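## Task

Read the ticket at the desk's front edge, which names three of the six empty labeled shelf spots. Move one yellow sponge from the desk onto each of those three spots so it sits above its label and no part reaches more than halfway toward a neighbouring label. Nothing newly placed may end up on the floor, the robot must not tip or be left leaning, and each sponge must stay put without the robot holding it.

## Robot and tools

ROBOT. A simulated Hello Robot Stretch 3 with a single arm. A two-wheel base (0.33 m long, 0.34 m wide) can only drive straight or spin in place; it cannot slide sideways. The spin pivot is the wheel-axle midpoint, 0.05 m behind the front edge. A lift carries the arm up and down a mast; the arm telescopes out to the robot's right side, so to shift the gripper forward or back you drive the base. Folded and retracted, the wrist pokes 0.06 m past the right side and spinning sweeps a 0.28 m radius; an unfolded level gripper reaches past that. Cameras: head_camera and nav_camera on the head (aimed by head_pan_rad and head_tilt_rad), wrist_camera on the gripper.

FRAMES. Base frame: origin on the floor between the drive wheels, x forward, y left, z up. hand_pose is reported in it, located where closed fingertips meet (with wrist joints at zero: its x up, y back toward the mast, z toward the rear). Odometry frame = base frame at scene start; heading is positive leftward, range -3.142 to 3.142.

execute_actions takes {"actions": [...]}, run in sequence (empty list just reports state and images). Each action may hold "robot", "steps" (integer 1 to 450 control steps at 30 per second; default 1; alone it just waits) and "until" (needs steps; cuts the action short once all its conditions hold). "robot" is one of: a single command; a list of up to 8 commands run one after another (items may be {"pause_s": s}, s at most 15); or {"stop": true}, which brakes everything and clears the queue. A command may contain:
- "base": exactly one key. translate_m is a relative drive distance in metres from where the base is when that command begins, forward positive, magnitude at most 1. rotate_rad is a relative in-place turn in radians, counter-clockwise (left) positive, magnitude at most 3.2.
- "joints": absolute targets by name; unnamed joints keep their previous goal. lift_m 0 to 1.1 (arm height, m); arm_m 0 to 0.52 (extension, m); wrist_yaw_rad -1.345 to 4.42 (0 along the arm, positive toward the front, 3.0 folded over the base); wrist_pitch_rad -1.57 to 0.451 (0 level, negative tips fingers down); wrist_roll_rad -2.911 to 2.911 (0 fingers side by side); gripper_m -0.089 to 0.179 (bigger is wider; real fingertip gap is about 0.007 less when almost shut, 0.025 less fully open, zero below 0.007); head_pan_rad -3.953 to 1.73 (0 forward, positive left, -1.57 looks along the arm); head_tilt_rad -1.53 to 0.419 (negative down).
- "contact_limits": {"arm_m": effort percent 1 to 100}; the arm halts with contact_stop near that motor effort (negative when retracting). Lower means gentler; too low stops instantly. It applies until arm_m's next command.
Motions in one command start together and keep running after the call returns. A new command overrides at once and discards the rest of any older queue. Queue items advance only when every motion of the previous one finished "done" (or "off_target" for base or gripper); other endings drop the rest. Any invalid field or out-of-range number rejects the whole call.

UNTIL. To wait for everything to settle: "steps": 450, "until": {"robot": {"status": "ended"}}. Fields can also be compared, e.g. {"robot": {"lift_m": [">", 0.3], "base_status": ["!=", "moving"]}}, using =, !=, <, <=, >, >= (joints compared at three decimals, base values at four). Names include base_status, refusals, queue, queue_left, and per joint the reading, _goal and _status. {"any": {"status": "ended"}} fires when the first motion or queue finishes. Do not wait on exact "=" readings.

SPEED. Full base speed (0.30 m/s, 1.9 rad/s) needs lift_m under 0.30, arm_m under 0.03 and wrist_yaw_rad over 2.54; otherwise 0.10 m/s and 0.63 rad/s.

GRIPPER. Command a width smaller than the object to grasp (smaller squeezes harder, but the stall guard may ease off so items slip). Release by opening at least 0.02 beyond where fingertips touched. Neither reading nor "done" proves a grasp; check images. To re-squeeze, send a new value.

SELF-COLLISION. Fold or unfold the wrist only with lift_m 0.32 to 0.95, wrist_pitch_rad -0.4, roll near 0; once folded, the lift may drop to 0.25. With wrist_yaw_rad below -0.4 keep pitch at -0.5 or lower.

RESULTS. Lines include base_status (with progress and goal in brackets), joint_goals, joint_status (moving, done, off_target, contact_stop, time_out, stopped, not_commanded, torque_fault), measured_speeds, refusals/queue/queue_left, "refused:", "dropped:" and "replaced:" notes, on_its_own (goal changed by the robot, slack or switched-off joints, tilt warnings, efforts outside rest range), base_odometry, turned_by_wheels/turned_by_imu, base_tilt in degrees (forward/right positive, few-degree fixed bias), motor_effort in percent with peak in brackets, lidar_m (12 distances in 30-degree sectors from straight ahead counter-clockwise, plane 0.17 m up), wrist_depth_mm and head_depth_mm (7x7 median-depth grids), and one image per camera. After contact_stop the arm or lift goes slack; a wrist servo pushed too long may switch off for 10 s.

zoom_image: {"camera": head_camera|nav_camera|wrist_camera, "region": [x0, y0, x1, y1]} in pixels of that camera's latest image, top-left origin, at most 504x504. Useful for reading the ticket and labels.

finished_scene: {"scene": 1 or 2}; irreversible, and its result gives the next task. Let all motion end first; the robot is braked afterwards.

AVOID. Dropping or knocking items to the floor; arm pushes into solid things with the gripper above about 0.45 m, and repeat pushes after a contact_stop; driving while holding or pressing on something fixed; snagging furniture, especially reversing. If tilt appears, undo the last move in small steps, free the gripper, and lower lift_m to about 0.2. Objects may occasionally get nudged by outside disturbances.

Each tool is called after "Request:" by a JSON object that holds its "api" and its "payload".

## Session

Request:
{"api": "execute_actions", "payload": {"actions": []}}

Scene clock: 0.00 s.
robot.base_odometry: x=+0.000 y=+0.000 heading=+0.000 (m, m, rad; robot's odometry frame)
robot.turned_by_wheels: +0.000 (rad since the last result)
robot.turned_by_imu: +0.000 (rad since the last result)
robot.base_tilt: forward=+0.1 right=-0.6 (deg)
robot.lidar_m: 2.00 2.06 2.64 2.80 2.76 1.88 1.75 1.78 1.35 1.14 1.09 2.18
robot.head_depth_mm: 1644 2045 2035 2021 2007 1969 1971 / 1659 2045 2006 1991 1965 1959 1951 / 1670 2045 2003 1987 1959 1934 1957 / 1671 2028 1986 1960 1967 1942 1919 / 1683 2004 1988 1973 1936 1926 1922 / 1693 1989 1972 1974 1942 1936 1912 / 1696 1985 1983 1958 1956 1922 1899
robot.base_status: not_commanded
robot.joint_positions: lift_m=+0.406 arm_m=-0.003 wrist_yaw_rad=+2.835 wrist_pitch_rad=-0.560 wrist_roll_rad=+0.006 gripper_m=+0.037 head_pan_rad=-0.020 head_tilt_rad=-0.024
robot.joint_goals: lift_m=+0.406 arm_m=-0.003 wrist_yaw_rad=+2.835 wrist_pitch_rad=-0.560 wrist_roll_rad=+0.006 gripper_m=+0.037 head_pan_rad=-0.020 head_tilt_rad=-0.024
robot.joint_status: lift_m=not_commanded arm_m=not_commanded wrist_yaw_rad=not_commanded wrist_pitch_rad=not_commanded wrist_roll_rad=not_commanded gripper_m=not_commanded head_pan_rad=not_commanded head_tilt_rad=not_commanded
robot.measured_speeds: translate_m=+0.000 rotate_rad=+0.000 lift_m=+0.000 arm_m=+0.000 wrist_yaw_rad=+0.000 wrist_pitch_rad=+0.000 wrist_roll_rad=+0.000 head_pan_rad=+0.000 head_tilt_rad=+0.000
robot: refusals=0 queue=idle queue_left=0
robot.motor_effort: left_wheel=+0 right_wheel=+1 lift_m=+24 arm_m=+0 wrist_yaw_rad=+0 wrist_pitch_rad=+5 wrist_roll_rad=+0 gripper_m=+1 head_pan_rad=+0 head_tilt_rad=+3 (%)
robot.hand_pose: x=+0.0404 y=+0.0525 z=+0.3883 quat_wxyz=(+0.298, +0.703, +0.089, +0.640) (m; robot's base frame)
robot.wrist_depth_mm: - - - - - - - / - - - - - - - / 861 919 886 921 903 965 946 / 741 - 758 769 783 780 779 / 659 623 679 657 681 661 680 / 557 566 - 571 573 584 587 / 502 - - 523 520 520 511
pictures: head_camera (sideways: a quarter turn clockwise sets it upright), nav_camera (sideways: a quarter turn counterclockwise sets it upright), wrist_camera
Images, in order (width x height): head_camera 896x504, nav_camera 672x504, wrist_camera 644x364.

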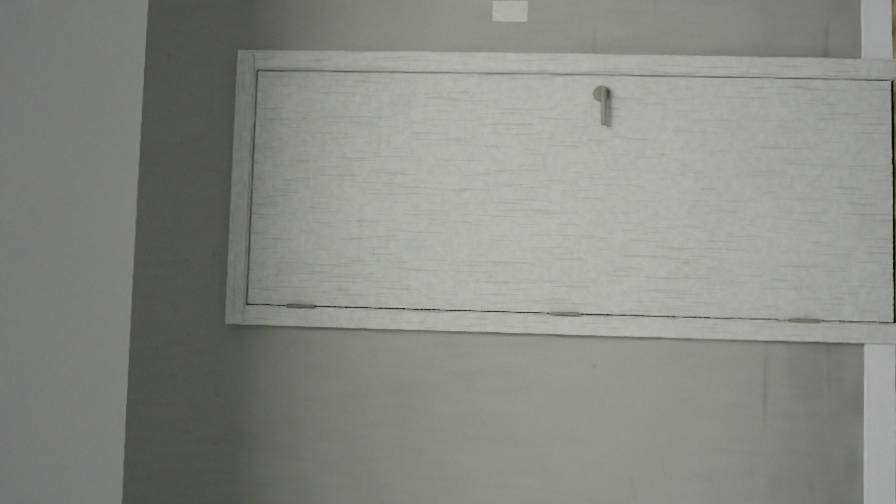

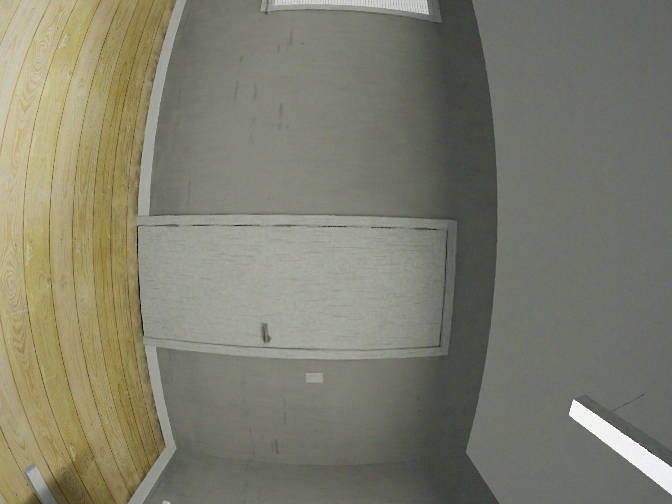

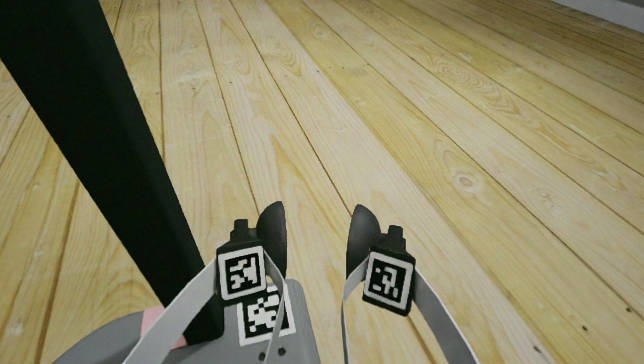

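Request:
{"api": "execute_actions", "payload": {"actions": [{"robot":{"joints":{"head_pan_rad":-1.57,"head_tilt_rad":-0.5}},"steps":450,"until":{"robot":{"status":"ended"}}}]}}

Scene clock: 1.40 s.
robot.base_odometry: x=+0.000 y=+0.000 heading=+0.000 (m, m, rad; robot's odometry frame)
robot.turned_by_wheels: +0.000 (rad since the last result)
robot.turned_by_imu: +0.000 (rad since the last result)
robot.base_tilt: forward=+0.1 right=-0.6 (deg)
robot.lidar_m: 2.00 2.07 2.65 2.81 2.76 1.87 1.75 1.78 1.35 1.14 1.10 2.17
robot.head_depth_mm: 1403 1527 1662 1400 1483 1579 1314 / 1403 1518 1670 1399 1909 1633 1325 / 1408 1526 1665 1402 1898 1650 1318 / 1387 1522 1638 1400 1915 1641 1316 / 1379 1522 1656 1396 1368 1583 1323 / 1380 1524 1636 1391 1259 1537 1324 / 1404 1519 1627 1400 1112 1595 1318
robot.base_status: not_commanded
robot.joint_positions: lift_m=+0.406 arm_m=-0.003 wrist_yaw_rad=+2.835 wrist_pitch_rad=-0.560 wrist_roll_rad=+0.006 gripper_m=+0.037 head_pan_rad=-1.563 head_tilt_rad=-0.494
robot.joint_goals: lift_m=+0.406 arm_m=-0.003 wrist_yaw_rad=+2.835 wrist_pitch_rad=-0.560 wrist_roll_rad=+0.006 gripper_m=+0.037 head_pan_rad=-1.570 head_tilt_rad=-0.500
robot.joint_status: lift_m=not_commanded arm_m=not_commanded wrist_yaw_rad=not_commanded wrist_pitch_rad=not_commanded wrist_roll_rad=not_commanded gripper_m=not_commanded head_pan_rad=done head_tilt_rad=done
robot.measured_speeds: translate_m=+0.000 rotate_rad=+0.000 lift_m=+0.000 arm_m=+0.000 wrist_yaw_rad=+0.000 wrist_pitch_rad=+0.000 wrist_roll_rad=+0.000 head_pan_rad=+0.000 head_tilt_rad=+0.000
robot: refusals=0 queue=done queue_left=0
robot.motor_effort: left_wheel=+0(0) right_wheel=+0(1) lift_m=+23(23) arm_m=+1(1) wrist_yaw_rad=+0(0) wrist_pitch_rad=+6(6) wrist_roll_rad=+0(0) gripper_m=+0(0) head_pan_rad=-6(54) head_tilt_rad=-4(39) (%)
robot.hand_pose: x=+0.0404 y=+0.0525 z=+0.3883 quat_wxyz=(+0.298, +0.703, +0.089, +0.640) (m; robot's base frame)
robot.wrist_depth_mm: - - - - - - - / - - - - - - - / 878 871 862 900 919 941 914 / 739 - 751 743 756 787 773 / 652 626 690 673 675 668 666 / 550 567 - 577 576 594 580 / 508 - - 514 509 509 508
pictures: head_camera (sideways: a quarter turn clockwise sets it upright), nav_camera (sideways: a quarter turn counterclockwise sets it upright), wrist_camera
camera_calibration (this result's frames):
head_camera: T_world_to_cam=[[-0.012814, 0.438892, -0.898448, 1.18203], [0.99759, 0.0668854, 0.0184455, -0.021354], [0.0681887, -0.896047, -0.438691, 0.523618], [0, 0, 0, 1]] pos_world=[0.000744179, -0.048168, 1.29209]
nav_camera: T_world_to_cam=[[0.0242771, -0.428684, 0.903128, -1.13393], [-0.998963, -0.0452059, 0.00539554, 0.04821], [0.0385137, -0.902323, -0.429337, 0.519608], [0, 0, 0, 1]] pos_world=[0.0556764, -0.0150634, 1.24691]
wrist_camera: T_world_to_cam=[[0.961714, -0.273334, 0.0198874, -0.0392056], [-0.171778, -0.657754, -0.733384, 0.35682], [0.21354, 0.701889, -0.679524, 0.384781], [0, 0, 0, 1]] pos_world=[0.0168323, -0.0460902, 0.523933]
Images, in order (width x height): head_camera 896x504, nav_camera 672x504, wrist_camera 644x364.

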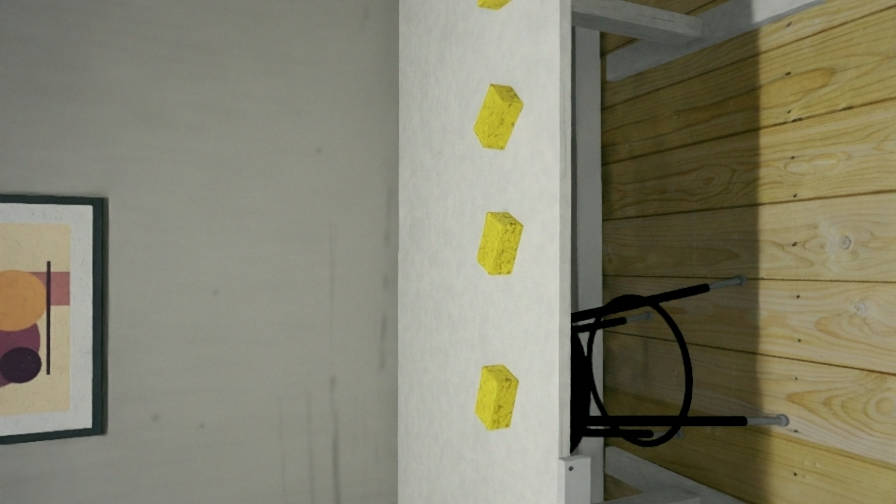

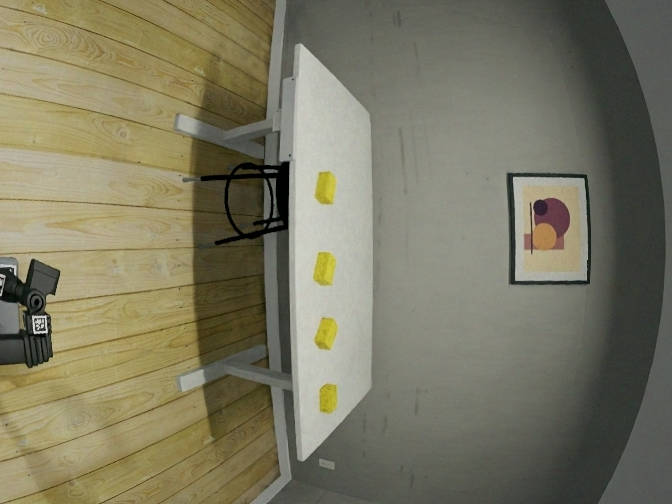

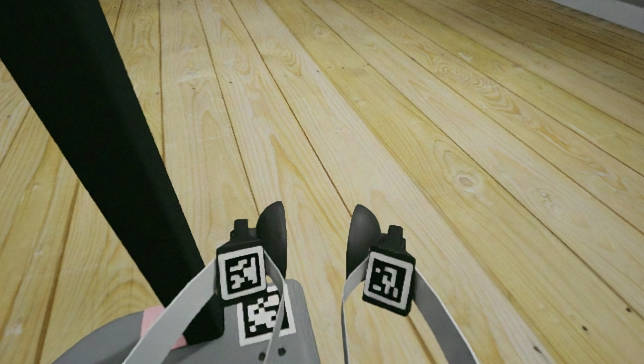

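Request:
{"api": "execute_actions", "payload": {"actions": [{"robot":{"joints":{"head_pan_rad":-1.05,"head_tilt_rad":-0.5}},"steps":450,"until":{"robot":{"status":"ended"}}}]}}

Request:
{"api": "execute_actions", "payload": {"actions": [{"robot":{"joints":{"head_pan_rad":1.57,"head_tilt_rad":-0.3}},"steps":450,"until":{"robot":{"status":"ended"}}}]}}

Scene clock: 2.60 s.
robot.base_odometry: x=+0.000 y=+0.000 heading=+0.000 (m, m, rad; robot's odometry frame)
robot.turned_by_wheels: +0.000 (rad since the last result)
robot.turned_by_imu: +0.000 (rad since the last result)
robot.base_tilt: forward=-0.1 right=-0.6 (deg)
robot.lidar_m: 2.00 2.06 2.64 2.82 2.76 1.87 1.76 1.78 1.35 1.14 1.10 2.17
robot.head_depth_mm: 1352 1470 1576 1402 1051 1602 1313 / 1437 1544 1675 1395 1220 1637 1314 / 1508 1626 1768 1396 1349 1582 1323 / 1595 1725 1883 1402 1662 1651 1318 / 1674 1845 1990 1497 2067 1648 1319 / 1801 1930 2152 2407 2152 1643 1314 / 1888 2100 2310 2589 2159 1630 1314
robot.base_status: not_commanded
robot.joint_positions: lift_m=+0.406 arm_m=-0.003 wrist_yaw_rad=+2.835 wrist_pitch_rad=-0.560 wrist_roll_rad=+0.006 gripper_m=+0.037 head_pan_rad=-1.057 head_tilt_rad=-0.494
robot.joint_goals: lift_m=+0.406 arm_m=-0.003 wrist_yaw_rad=+2.835 wrist_pitch_rad=-0.560 wrist_roll_rad=+0.006 gripper_m=+0.037 head_pan_rad=-1.050 head_tilt_rad=-0.500
robot.joint_status: lift_m=not_commanded arm_m=not_commanded wrist_yaw_rad=not_commanded wrist_pitch_rad=not_commanded wrist_roll_rad=not_commanded gripper_m=not_commanded head_pan_rad=done head_tilt_rad=done
robot.measured_speeds: translate_m=+0.000 rotate_rad=+0.000 lift_m=+0.000 arm_m=+0.000 wrist_yaw_rad=+0.000 wrist_pitch_rad=+0.000 wrist_roll_rad=+0.000 head_pan_rad=+0.000 head_tilt_rad=+0.000
robot: refusals=0 queue=done queue_left=0
robot.motor_effort: left_wheel=+0(0) right_wheel=+1(1) lift_m=+24(23) arm_m=+0(1) wrist_yaw_rad=+0(0) wrist_pitch_rad=+6(6) wrist_roll_rad=+0(0) gripper_m=+1(1) head_pan_rad=+5(43) head_tilt_rad=-4(4) (%)
robot.hand_pose: x=+0.0404 y=+0.0525 z=+0.3883 quat_wxyz=(+0.298, +0.703, +0.089, +0.640) (m; robot's base frame)
robot.wrist_depth_mm: - - - - - - - / - - - - - - - / 842 906 931 902 943 945 933 / 743 - 744 763 771 747 775 / 640 613 666 658 681 659 667 / 561 557 - 580 593 585 586 / 503 - - 496 509 511 514
pictures: head_camera (sideways: a quarter turn clockwise sets it upright), nav_camera (sideways: a quarter turn counterclockwise sets it upright), wrist_camera
camera_calibration (this result's frames):
head_camera: T_world_to_cam=[[-0.223768, 0.377811, -0.898436, 1.1833], [0.840418, 0.541625, 0.0184472, -0.0203974], [0.493585, -0.750933, -0.438717, 0.521056], [0, 0, 0, 1]] pos_world=[0.0247404, -0.0447364, 1.29209]
nav_camera: T_world_to_cam=[[0.228853, -0.363328, 0.903116, -1.13516], [-0.852117, -0.523323, 0.00539448, 0.0473156], [0.470662, -0.770795, -0.429363, 0.517006], [0, 0, 0, 1]] pos_world=[0.0567693, 0.0108307, 1.24691]
wrist_camera: T_world_to_cam=[[0.961714, -0.273334, 0.0198874, -0.0392056], [-0.171778, -0.657754, -0.733384, 0.35682], [0.21354, 0.701889, -0.679524, 0.384781], [0, 0, 0, 1]] pos_world=[0.0168323, -0.0460902, 0.523933]
Images, in order (width x height): head_camera 896x504, nav_camera 672x504, wrist_camera 644x364.

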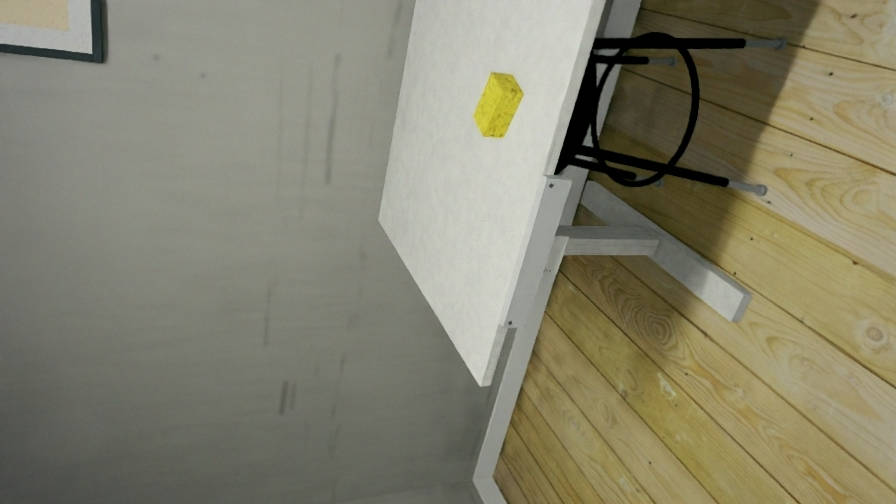

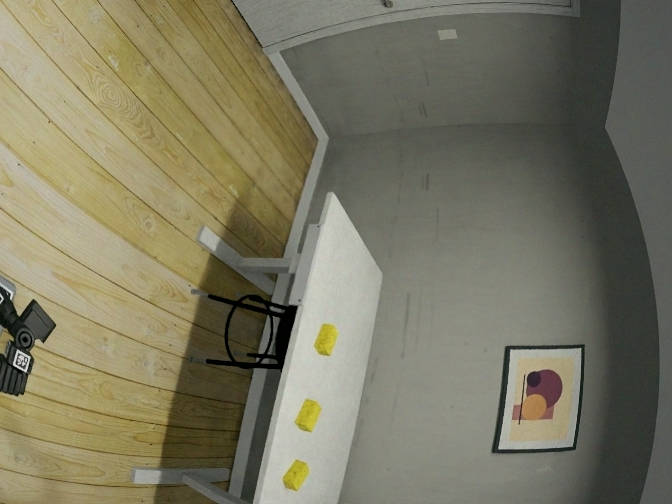

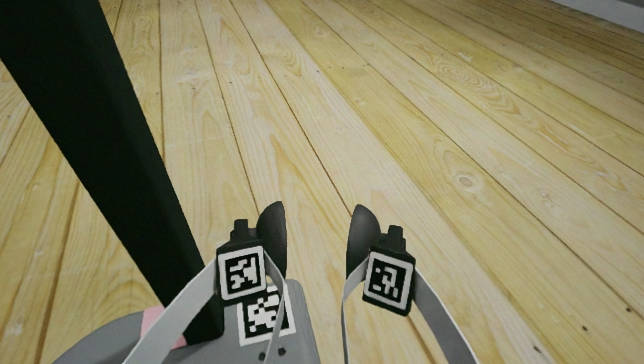

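Scene clock: 4.37 s.
robot.base_odometry: x=+0.000 y=+0.000 heading=+0.000 (m, m, rad; robot's odometry frame)
robot.turned_by_wheels: +0.000 (rad since the last result)
robot.turned_by_imu: +0.000 (rad since the last result)
robot.base_tilt: forward=+0.0 right=-0.5 (deg)
robot.lidar_m: 2.00 2.06 2.64 2.81 2.75 1.87 1.75 1.78 1.35 1.14 1.10 2.18
robot.head_depth_mm: 2732 2856 3021 3191 2961 2042 1538 / 2712 2882 2962 3155 3022 2046 1537 / 2712 2832 2984 3116 3006 2018 1544 / 2801 2877 2985 3145 2969 2028 1535 / 2747 2860 3013 3147 2951 2023 1533 / 2743 2867 2984 3071 2906 2008 1529 / 2703 2854 2946 3046 2919 2026 1527
robot.base_status: not_commanded
robot.joint_positions: lift_m=+0.406 arm_m=-0.003 wrist_yaw_rad=+2.835 wrist_pitch_rad=-0.560 wrist_roll_rad=+0.006 gripper_m=+0.037 head_pan_rad=+1.563 head_tilt_rad=-0.310
robot.joint_goals: lift_m=+0.406 arm_m=-0.003 wrist_yaw_rad=+2.835 wrist_pitch_rad=-0.560 wrist_roll_rad=+0.006 gripper_m=+0.037 head_pan_rad=+1.570 head_tilt_rad=-0.300
robot.joint_status: lift_m=not_commanded arm_m=not_commanded wrist_yaw_rad=not_commanded wrist_pitch_rad=not_commanded wrist_roll_rad=not_commanded gripper_m=not_commanded head_pan_rad=done head_tilt_rad=done
robot.measured_speeds: translate_m=+0.000 rotate_rad=+0.000 lift_m=+0.000 arm_m=+0.000 wrist_yaw_rad=+0.000 wrist_pitch_rad=+0.000 wrist_roll_rad=+0.000 head_pan_rad=+0.000 head_tilt_rad=+0.000
robot: refusals=0 queue=done queue_left=0
robot.motor_effort: left_wheel=+0(0) right_wheel=+0(1) lift_m=+24(23) arm_m=+0(0) wrist_yaw_rad=+0(0) wrist_pitch_rad=+6(6) wrist_roll_rad=+0(0) gripper_m=+1(0) head_pan_rad=+5(55) head_tilt_rad=+7(29) (%)
robot.hand_pose: x=+0.0404 y=+0.0525 z=+0.3883 quat_wxyz=(+0.298, +0.703, +0.089, +0.640) (m; robot's base frame)
robot.wrist_depth_mm: - - - - - - - / - - - - - - - / 874 922 909 945 916 941 968 / 742 - 772 765 776 753 801 / 634 622 666 654 686 654 676 / 567 563 - 574 572 577 583 / 504 - - 518 508 524 522
pictures: head_camera (sideways: a quarter turn clockwise sets it upright), nav_camera (sideways: a quarter turn counterclockwise sets it upright), wrist_camera
camera_calibration (this result's frames):
head_camera: T_world_to_cam=[[0.00714183, -0.267581, -0.963509, 1.26683], [-0.998555, -0.053237, 0.00738312, 0.00522151], [-0.0532699, 0.962063, -0.267575, 0.301668], [0, 0, 0, 1]] pos_world=[0.0122363, 0.0490339, 1.30128]
nav_camera: T_world_to_cam=[[-0.0187728, 0.256874, 0.966263, -1.21608], [0.999547, 0.027549, 0.0120958, 0.0272939], [-0.0235125, 0.966052, -0.257275, 0.296063], [0, 0, 0, 1]] pos_world=[-0.0431498, 0.025616, 1.2509]
wrist_camera: T_world_to_cam=[[0.961714, -0.273333, 0.0198874, -0.0392055], [-0.171778, -0.657754, -0.733384, 0.35682], [0.213539, 0.701889, -0.679524, 0.384781], [0, 0, 0, 1]] pos_world=[0.0168323, -0.0460902, 0.523933]
Images, in order (width x height): head_camera 896x504, nav_camera 672x504, wrist_camera 644x364.

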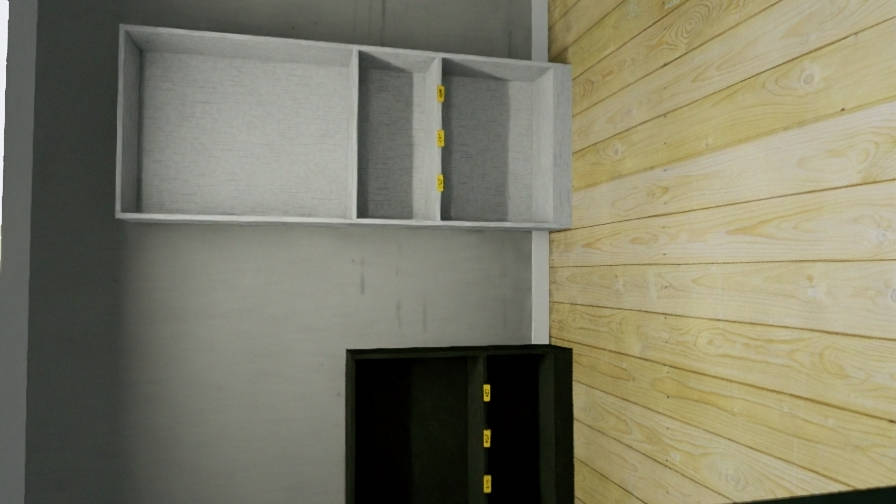

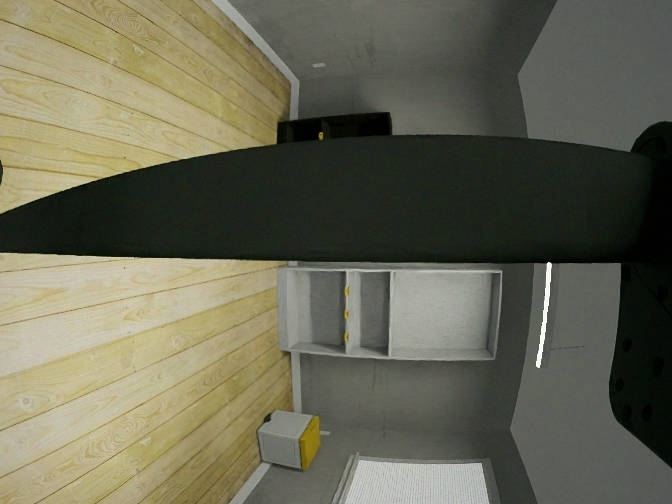

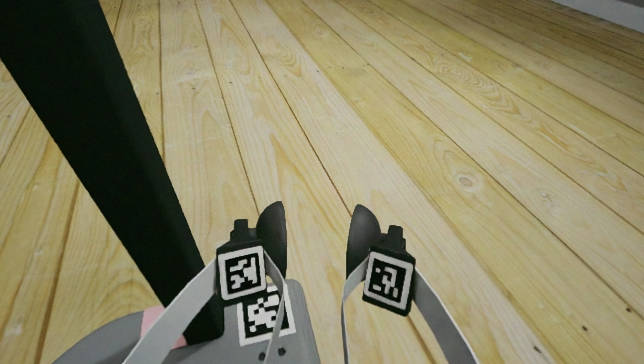

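Request:
{"api": "zoom_image", "payload": {"camera": "head_camera", "region": [400, 70, 520, 210]}}

Request:
{"api": "zoom_image", "payload": {"camera": "head_camera", "region": [430, 370, 550, 504]}}

Region (400, 70, 520, 210) of head_camera's 896x504 image, scaled by 3.600, with more detail than that image has; it fills the left 432 columns of this view, and the rest is white.

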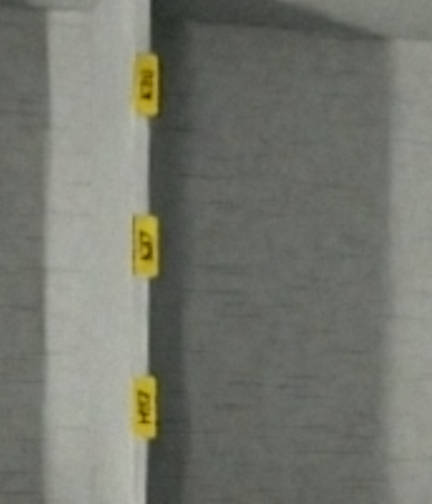

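Region (430, 370, 550, 504) of head_camera's 896x504 image, scaled by 3.761, with more detail than that image has; it fills the left 451 columns of this view, and the rest is white.

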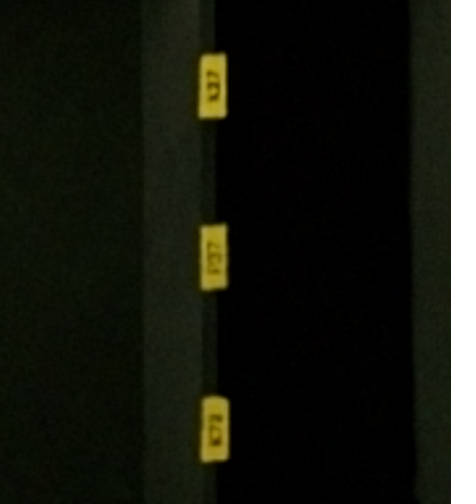

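Request:
{"api": "execute_actions", "payload": {"actions": [{"robot":[{"joints":{"lift_m":0.28,"wrist_pitch_rad":-0.4,"head_pan_rad":-1.57,"head_tilt_rad":-0.8}},{"base":{"rotate_rad":-0.45}},{"base":{"translate_m":0.7}},{"base":{"rotate_rad":0.52}},{"joints":{"lift_m":0.55}},{"joints":{"wrist_yaw_rad":0,"gripper_m":0.17}},{"joints":{"wrist_pitch_rad":0.1}}],"steps":450,"until":{"robot":{"status":"ended"}}}]}}

Scene clock: 22.10 s.
robot.base_odometry: x=+0.630 y=-0.304 heading=+0.070 (m, m, rad; robot's odometry frame)
robot.turned_by_wheels: +0.070 (rad since the last result)
robot.turned_by_imu: +0.067 (rad since the last result)
robot.base_tilt: forward=+0.0 right=-0.8 (deg)
robot.lidar_m: 1.41 1.45 1.99 3.18 3.34 2.45 2.35 1.46 0.72 0.87 1.37 1.49
robot.head_depth_mm: 1085 1235 1104 845 744 1312 1128 / 1087 1241 1105 848 749 1285 1134 / 1096 1244 1107 851 1438 1318 1155 / 1109 1250 1113 852 1414 1286 1129 / 1110 1273 1402 853 1543 1314 1135 / 1119 1280 1471 1740 1589 1322 1136 / 1125 1275 1480 1770 1575 1316 1137
robot.base_status: done (rotate_rad +0.5199 of +0.5200)
robot.joint_positions: lift_m=+0.549 arm_m=-0.003 wrist_yaw_rad=+0.004 wrist_pitch_rad=-0.164 wrist_roll_rad=+0.006 gripper_m=+0.170 head_pan_rad=-1.563 head_tilt_rad=-0.791
robot.joint_goals: lift_m=+0.550 arm_m=-0.003 wrist_yaw_rad=+0.000 wrist_pitch_rad=+0.100 wrist_roll_rad=+0.006 gripper_m=+0.170 head_pan_rad=-1.570 head_tilt_rad=-0.800
robot.joint_status: lift_m=done arm_m=not_commanded wrist_yaw_rad=done wrist_pitch_rad=moving wrist_roll_rad=not_commanded gripper_m=done head_pan_rad=done head_tilt_rad=done
robot.measured_speeds: translate_m=+0.000 rotate_rad=+0.000 lift_m=+0.000 arm_m=+0.000 wrist_yaw_rad=+0.000 wrist_pitch_rad=+1.391 wrist_roll_rad=+0.000 head_pan_rad=+0.000 head_tilt_rad=+0.000
robot: refusals=0 queue=running queue_left=0
robot.motor_effort: left_wheel=-3(13) right_wheel=+2(8) lift_m=+32(33) arm_m=+0(1) wrist_yaw_rad=-2(3) wrist_pitch_rad=+12(14) wrist_roll_rad=+0(0) gripper_m=+1(98) head_pan_rad=-3(51) head_tilt_rad=-6(43) (%)
robot.hand_pose: x=-0.0206 y=-0.3911 z=+0.6225 quat_wxyz=(+0.703, +0.059, -0.706, -0.057) (m; robot's base frame)
robot.wrist_depth_mm: - 983 - 962 969 943 379 / - - 270 251 248 245 243 / - - - - 274 275 - / - - - - - 516 - / - - - - - - - / - - - - - - - / 844 871 905 855 877 885 948
pictures: head_camera (sideways: a quarter turn clockwise sets it upright), nav_camera (sideways: a quarter turn counterclockwise sets it upright), wrist_camera
camera_calibration (this result's frames):
head_camera: T_world_to_cam=[[-0.0144819, 0.682615, -0.730634, 0.963246], [0.997679, 0.0584874, 0.0348685, -0.042725], [0.0665347, -0.728434, -0.681878, 0.840012], [0, 0, 0, 1]] pos_world=[0.000685541, -0.0431343, 1.27806]
nav_camera: T_world_to_cam=[[0.0259631, -0.674225, 0.73807, -0.918732], [-0.998983, -0.0447343, -0.00572343, 0.0626857], [0.0368759, -0.73717, -0.6747, 0.838839], [0, 0, 0, 1]] pos_world=[0.0555421, 0.00173954, 1.24441]
wrist_camera: T_world_to_cam=[[-0.999283, -0.0233676, 0.0297832, -0.0552461], [-0.0360021, 0.343422, -0.938491, 0.748365], [0.0117021, -0.93889, -0.344017, 0.0135389], [0, 0, 0, 1]] pos_world=[-0.0284223, -0.245584, 0.708636]
Images, in order (width x height): head_camera 896x504, nav_camera 672x504, wrist_camera 644x364.

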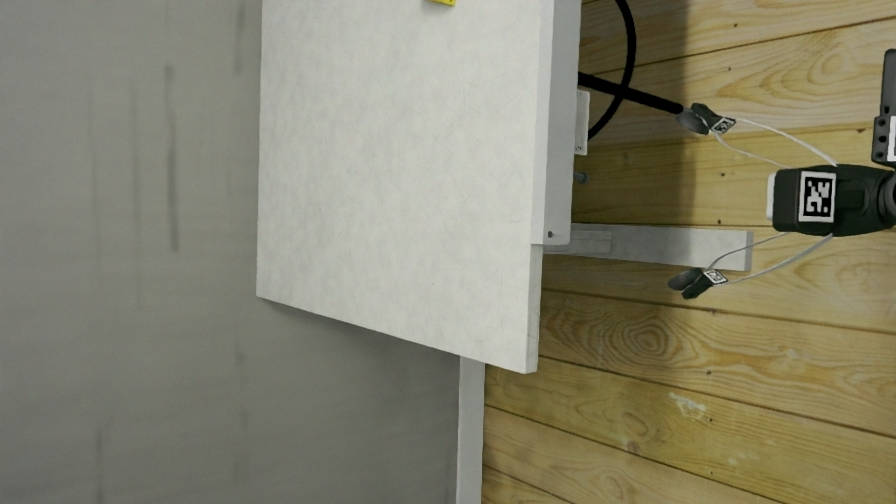

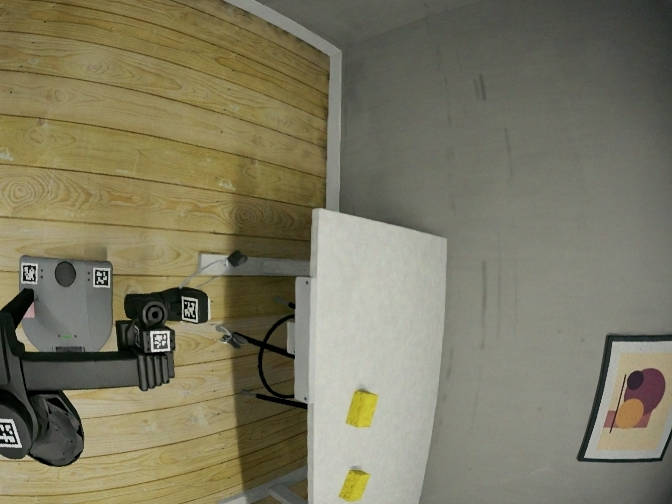

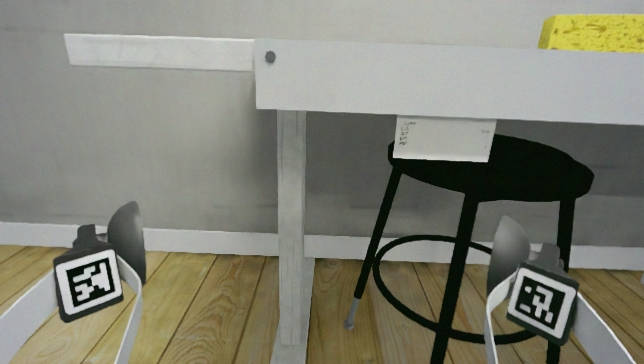

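Request:
{"api": "execute_actions", "payload": {"actions": [{"robot":{"base":{"translate_m":-0.1},"joints":{"lift_m":0.40,"wrist_pitch_rad":0.45,"arm_m":0.06}},"steps":450,"until":{"robot":{"status":"ended"}}}]}}

Scene clock: 24.37 s.
robot.base_odometry: x=+0.531 y=-0.311 heading=+0.070 (m, m, rad; robot's odometry frame)
robot.turned_by_wheels: +0.000 (rad since the last result)
robot.turned_by_imu: -0.001 (rad since the last result)
robot.base_tilt: forward=+0.1 right=-0.6 (deg)
robot.lidar_m: 1.51 1.56 2.13 3.19 3.28 2.35 2.25 1.38 0.88 0.69 1.37 1.60
robot.head_depth_mm: 1084 1238 1106 805 1450 1305 1124 / 1101 1246 1111 849 1081 1320 1150 / 1102 1248 1109 853 778 1320 - / 1105 1258 1122 854 1401 1315 1142 / 1117 1262 1117 853 1455 1318 1136 / 1117 1281 1440 855 1538 1325 1140 / 1123 1279 1493 1751 1586 1329 1143
robot.base_status: done (translate_m -0.1000 of -0.1000)
robot.joint_positions: lift_m=+0.401 arm_m=+0.060 wrist_yaw_rad=+0.003 wrist_pitch_rad=+0.425 wrist_roll_rad=+0.006 gripper_m=+0.170 head_pan_rad=-1.563 head_tilt_rad=-0.791
robot.joint_goals: lift_m=+0.400 arm_m=+0.060 wrist_yaw_rad=+0.000 wrist_pitch_rad=+0.450 wrist_roll_rad=+0.006 gripper_m=+0.170 head_pan_rad=-1.570 head_tilt_rad=-0.800
robot.joint_status: lift_m=done arm_m=done wrist_yaw_rad=done wrist_pitch_rad=done wrist_roll_rad=not_commanded gripper_m=done head_pan_rad=done head_tilt_rad=done
robot.measured_speeds: translate_m=+0.000 rotate_rad=+0.000 lift_m=+0.000 arm_m=+0.000 wrist_yaw_rad=+0.000 wrist_pitch_rad=+0.000 wrist_roll_rad=+0.000 head_pan_rad=+0.000 head_tilt_rad=+0.000
robot: refusals=0 queue=done queue_left=0
robot.motor_effort: left_wheel=-3(9) right_wheel=+3(3) lift_m=+14(32) arm_m=+4(3) wrist_yaw_rad=-2(3) wrist_pitch_rad=+12(11) wrist_roll_rad=+0(0) gripper_m=+0(1) head_pan_rad=-4(4) head_tilt_rad=-6(6) (%)
robot.hand_pose: x=-0.0207 y=-0.4481 z=+0.6229 quat_wxyz=(+0.689, -0.147, -0.693, +0.150) (m; robot's base frame)
robot.wrist_depth_mm: - - - - - - - / - - - - - - - / 268 245 244 243 240 243 - / - 404 252 240 237 236 311 / - - 608 238 565 548 545 / - 996 995 - - - - / - 975 954 962 441 427 993
pictures: head_camera (sideways: a quarter turn clockwise sets it upright), nav_camera (sideways: a quarter turn counterclockwise sets it upright), wrist_camera
camera_calibration (this result's frames):
head_camera: T_world_to_cam=[[-0.0144818, 0.682615, -0.730634, 0.963246], [0.997679, 0.0584873, 0.0348685, -0.042725], [0.0665346, -0.728434, -0.681878, 0.840012], [0, 0, 0, 1]] pos_world=[0.000685536, -0.0431343, 1.27806]
nav_camera: T_world_to_cam=[[0.025963, -0.674225, 0.73807, -0.918732], [-0.998983, -0.0447342, -0.00572342, 0.0626857], [0.0368758, -0.73717, -0.6747, 0.838839], [0, 0, 0, 1]] pos_world=[0.0555421, 0.00173953, 1.24441]
wrist_camera: T_world_to_cam=[[-0.999349, -0.00324121, 0.0359235, -0.0514626], [-0.034145, -0.235962, -0.971162, 0.529109], [0.0116243, -0.971757, 0.235697, -0.415652], [0, 0, 0, 1]] pos_world=[-0.028531, -0.279231, 0.613668]
Images, in order (width x height): head_camera 896x504, nav_camera 672x504, wrist_camera 644x364.

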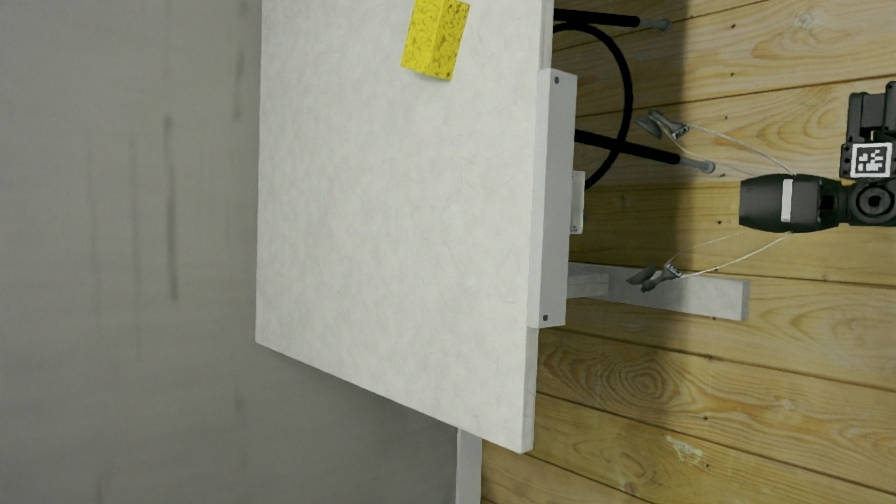

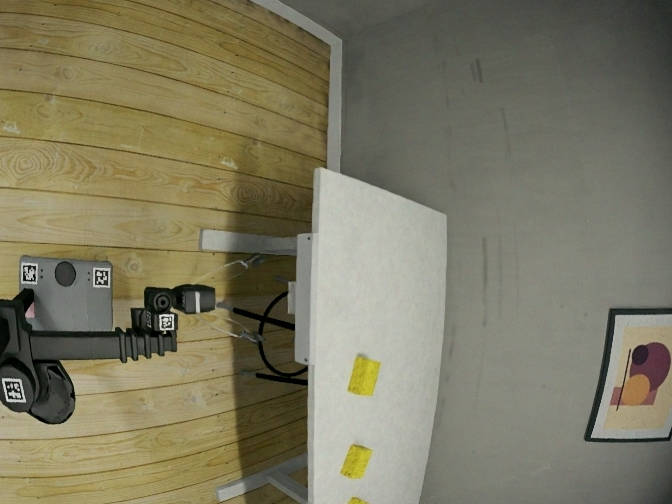

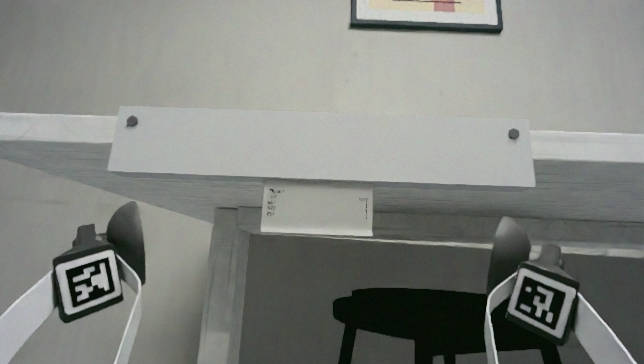

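Request:
{"api": "zoom_image", "payload": {"camera": "wrist_camera", "region": [240, 160, 400, 250]}}

Region (240, 160, 400, 250) of wrist_camera's 644x364 image, scaled by 3.150; it fills the top 284 rows of this view, and the rest is white.

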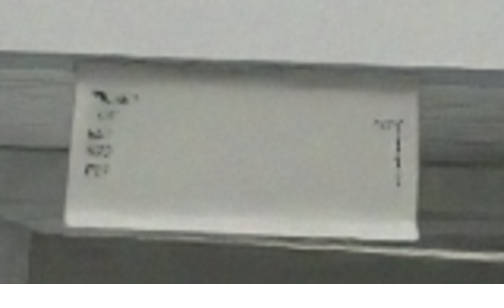

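Request:
{"api": "execute_actions", "payload": {"actions": [{"robot":[{"joints":{"lift_m":0.44,"wrist_pitch_rad":0.2}},{"joints":{"arm_m":0.19},"contact_limits":{"arm_m":20}}],"steps":450,"until":{"robot":{"status":"ended"}}}]}}

Scene clock: 27.93 s.
robot.base_odometry: x=+0.531 y=-0.311 heading=+0.070 (m, m, rad; robot's odometry frame)
robot.turned_by_wheels: +0.000 (rad since the last result)
robot.turned_by_imu: -0.001 (rad since the last result)
robot.base_tilt: forward=+0.0 right=-0.6 (deg)
robot.lidar_m: 1.51 1.56 2.12 3.19 3.29 2.35 2.25 1.38 0.88 0.69 1.38 1.60
robot.head_depth_mm: 1091 1234 1108 809 1446 1320 1126 / 1094 1248 1105 845 914 1344 1134 / 1097 1245 1109 850 774 - 1108 / 1105 1252 1114 850 1364 1297 1130 / 1113 1268 1120 859 1446 1322 1139 / 1118 1276 1433 852 1530 1321 1140 / 1120 1287 1494 1773 1569 1323 1140
robot.base_status: done (translate_m -0.1000 of -0.1000)
robot.joint_positions: lift_m=+0.439 arm_m=+0.190 wrist_yaw_rad=+0.002 wrist_pitch_rad=+0.184 wrist_roll_rad=+0.006 gripper_m=+0.170 head_pan_rad=-1.563 head_tilt_rad=-0.791
robot.joint_goals: lift_m=+0.440 arm_m=+0.190 wrist_yaw_rad=+0.000 wrist_pitch_rad=+0.200 wrist_roll_rad=+0.006 gripper_m=+0.170 head_pan_rad=-1.570 head_tilt_rad=-0.800
robot.joint_status: lift_m=done arm_m=done wrist_yaw_rad=done wrist_pitch_rad=done wrist_roll_rad=not_commanded gripper_m=done head_pan_rad=done head_tilt_rad=done
robot.measured_speeds: translate_m=+0.000 rotate_rad=+0.000 lift_m=+0.000 arm_m=+0.000 wrist_yaw_rad=+0.000 wrist_pitch_rad=+0.000 wrist_roll_rad=+0.000 head_pan_rad=+0.000 head_tilt_rad=+0.000
robot: refusals=0 queue=done queue_left=0
robot.motor_effort: left_wheel=-3(2) right_wheel=+2(3) lift_m=+32(33) arm_m=+4(5) wrist_yaw_rad=-2(2) wrist_pitch_rad=+8(14) wrist_roll_rad=+0(0) gripper_m=+1(1) head_pan_rad=-3(4) head_tilt_rad=-6(6) (%)
robot.contact_limits: arm_m 20 (drawing in: default 28, maximum 46; extending or still: default 39, maximum 64)
robot.hand_pose: x=-0.0208 y=-0.5910 z=+0.6013 quat_wxyz=(+0.702, -0.064, -0.706, +0.066) (m; robot's base frame)
robot.wrist_depth_mm: - 83 83 82 81 81 80 / 233 203 92 91 90 193 185 / 932 415 92 91 91 381 357 / 900 902 446 91 91 861 884 / 911 935 897 905 453 909 908 / - 941 928 912 329 292 313 / 911 920 949 928 919 901 902
pictures: head_camera (sideways: a quarter turn clockwise sets it upright), nav_camera (sideways: a quarter turn counterclockwise sets it upright), wrist_camera
camera_calibration (this result's frames):
head_camera: T_world_to_cam=[[-0.014482, 0.682615, -0.730634, 0.963245], [0.997679, 0.0584876, 0.0348685, -0.042725], [0.0665348, -0.728434, -0.681878, 0.840012], [0, 0, 0, 1]] pos_world=[0.000685546, -0.0431343, 1.27806]
nav_camera: T_world_to_cam=[[0.0259632, -0.674225, 0.73807, -0.918732], [-0.998983, -0.0447344, -0.00572343, 0.0626857], [0.036876, -0.73717, -0.6747, 0.838839], [0, 0, 0, 1]] pos_world=[0.0555421, 0.00173955, 1.24441]
wrist_camera: T_world_to_cam=[[-0.999332, -0.0110811, 0.0348129, -0.0552641], [-0.0348468, 0.00287897, -0.999389, 0.63249], [0.0109741, -0.999934, -0.00326319, -0.42244], [0, 0, 0, 1]] pos_world=[-0.0285511, -0.424846, 0.632648]
Images, in order (width x height): head_camera 896x504, nav_camera 672x504, wrist_camera 644x364.

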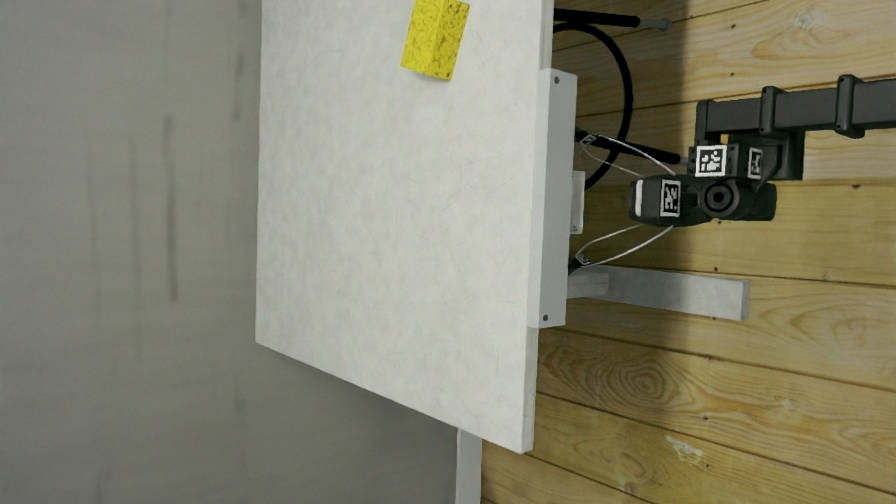

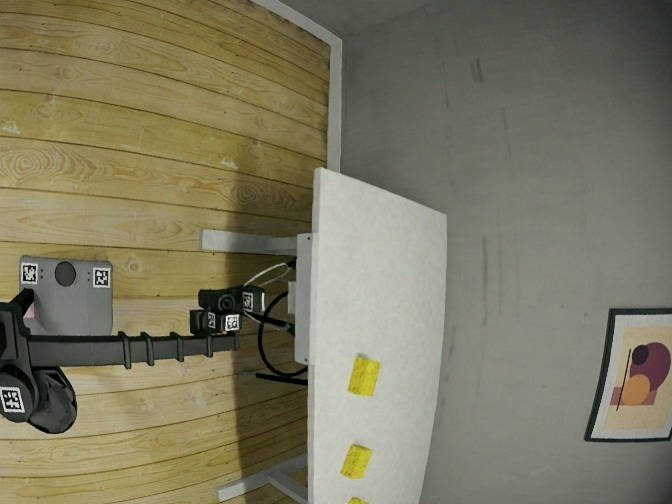

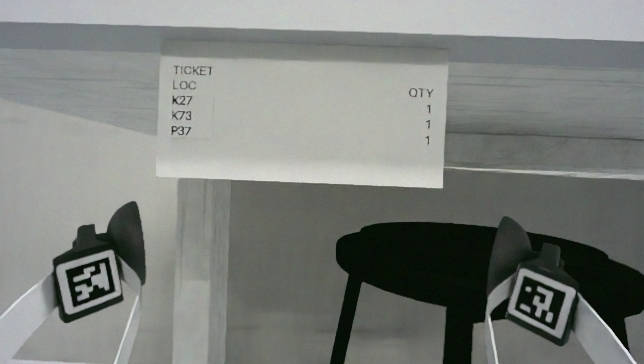

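Request:
{"api": "execute_actions", "payload": {"actions": [{"robot":[{"joints":{"arm_m":0.03}},{"base":{"translate_m":-0.16},"joints":{"lift_m":0.76,"wrist_pitch_rad":-0.3,"wrist_yaw_rad":-0.2}},{"joints":{"arm_m":0.12}}],"steps":450,"until":{"robot":{"status":"ended"}}}]}}

Scene clock: 36.07 s.
robot.base_odometry: x=+0.371 y=-0.323 heading=+0.070 (m, m, rad; robot's odometry frame)
robot.turned_by_wheels: +0.000 (rad since the last result)
robot.turned_by_imu: -0.003 (rad since the last result)
robot.base_tilt: forward=+0.0 right=-0.6 (deg)
robot.lidar_m: 1.67 1.72 2.35 3.16 3.04 2.19 2.09 1.26 0.82 0.68 0.92 1.76
robot.head_depth_mm: 1091 1233 1107 843 745 - 1138 / 1101 1251 1108 819 - - 1128 / 1106 1254 1113 821 - 1244 1136 / 1111 1266 1115 848 1189 1282 1137 / 1117 1265 1121 852 799 1316 1133 / 1120 1276 1121 852 1454 1312 1138 / 1131 1285 1425 856 1508 1325 1142
robot.base_status: done (translate_m -0.1600 of -0.1600)
robot.joint_positions: lift_m=+0.759 arm_m=+0.120 wrist_yaw_rad=-0.197 wrist_pitch_rad=-0.314 wrist_roll_rad=+0.006 gripper_m=+0.170 head_pan_rad=-1.563 head_tilt_rad=-0.791
robot.joint_goals: lift_m=+0.760 arm_m=+0.120 wrist_yaw_rad=-0.200 wrist_pitch_rad=-0.300 wrist_roll_rad=+0.006 gripper_m=+0.170 head_pan_rad=-1.570 head_tilt_rad=-0.800
robot.joint_status: lift_m=done arm_m=done wrist_yaw_rad=done wrist_pitch_rad=done wrist_roll_rad=not_commanded gripper_m=done head_pan_rad=done head_tilt_rad=done
robot.measured_speeds: translate_m=+0.000 rotate_rad=+0.000 lift_m=+0.000 arm_m=+0.000 wrist_yaw_rad=+0.000 wrist_pitch_rad=+0.000 wrist_roll_rad=+0.000 head_pan_rad=+0.000 head_tilt_rad=+0.000
robot: refusals=0 queue=done queue_left=0
robot.motor_effort: left_wheel=-2(9) right_wheel=+2(3) lift_m=+32(33) arm_m=+4(7) wrist_yaw_rad=-2(3) wrist_pitch_rad=+7(8) wrist_roll_rad=+0(0) gripper_m=+1(1) head_pan_rad=-3(4) head_tilt_rad=-5(6) (%)
robot.hand_pose: x=-0.0678 y=-0.4963 z=+0.7961 quat_wxyz=(+0.682, +0.041, -0.708, -0.179) (m; robot's base frame)
robot.wrist_depth_mm: 780 797 815 911 933 963 - / 794 806 839 839 874 937 984 / 483 498 504 532 524 536 555 / 354 361 350 335 374 374 372 / 281 289 288 293 294 315 303 / - 234 236 240 254 264 894 / 197 205 233 958 - - -
pictures: head_camera (sideways: a quarter turn clockwise sets it upright), nav_camera (sideways: a quarter turn counterclockwise sets it upright), wrist_camera
camera_calibration (this result's frames):
head_camera: T_world_to_cam=[[-0.0144818, 0.682615, -0.730634, 0.963245], [0.997679, 0.0584873, 0.0348685, -0.042725], [0.0665346, -0.728434, -0.681878, 0.840012], [0, 0, 0, 1]] pos_world=[0.000685536, -0.0431343, 1.27806]
nav_camera: T_world_to_cam=[[0.025963, -0.674225, 0.73807, -0.918732], [-0.998983, -0.0447342, -0.00572343, 0.0626857], [0.0368758, -0.73717, -0.6747, 0.838839], [0, 0, 0, 1]] pos_world=[0.0555421, 0.00173954, 1.24441]
wrist_camera: T_world_to_cam=[[-0.984652, 0.172506, 0.0264998, -0.0092583], [0.0600002, 0.477164, -0.876764, 0.969505], [-0.163891, -0.861717, -0.480191, 0.109828], [0, 0, 0, 1]] pos_world=[-0.0492868, -0.366374, 0.90301]
Images, in order (width x height): head_camera 896x504, nav_camera 672x504, wrist_camera 644x364.

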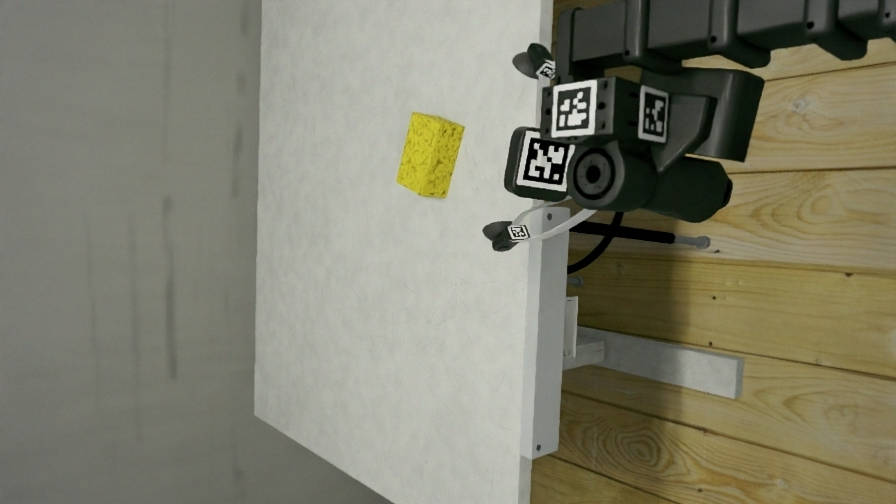

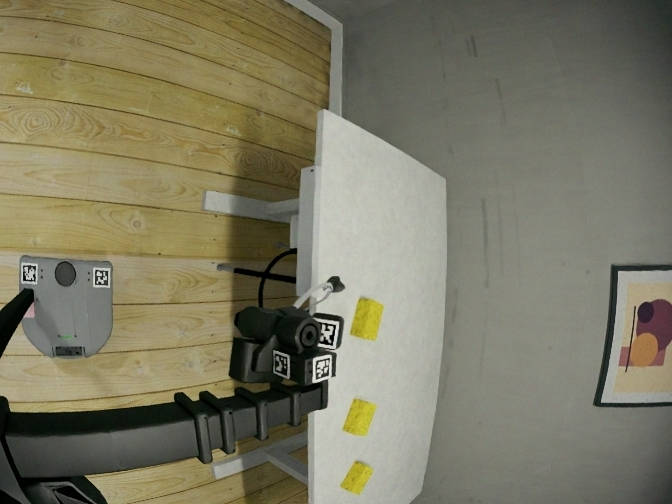

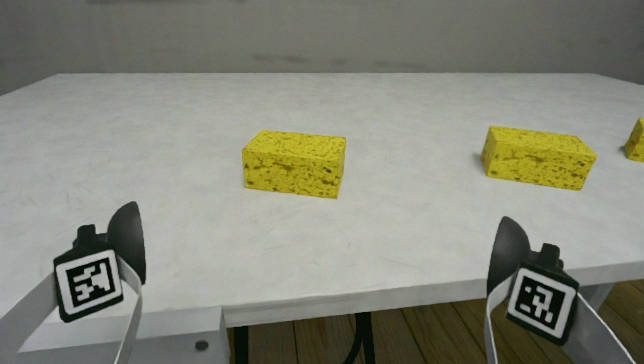

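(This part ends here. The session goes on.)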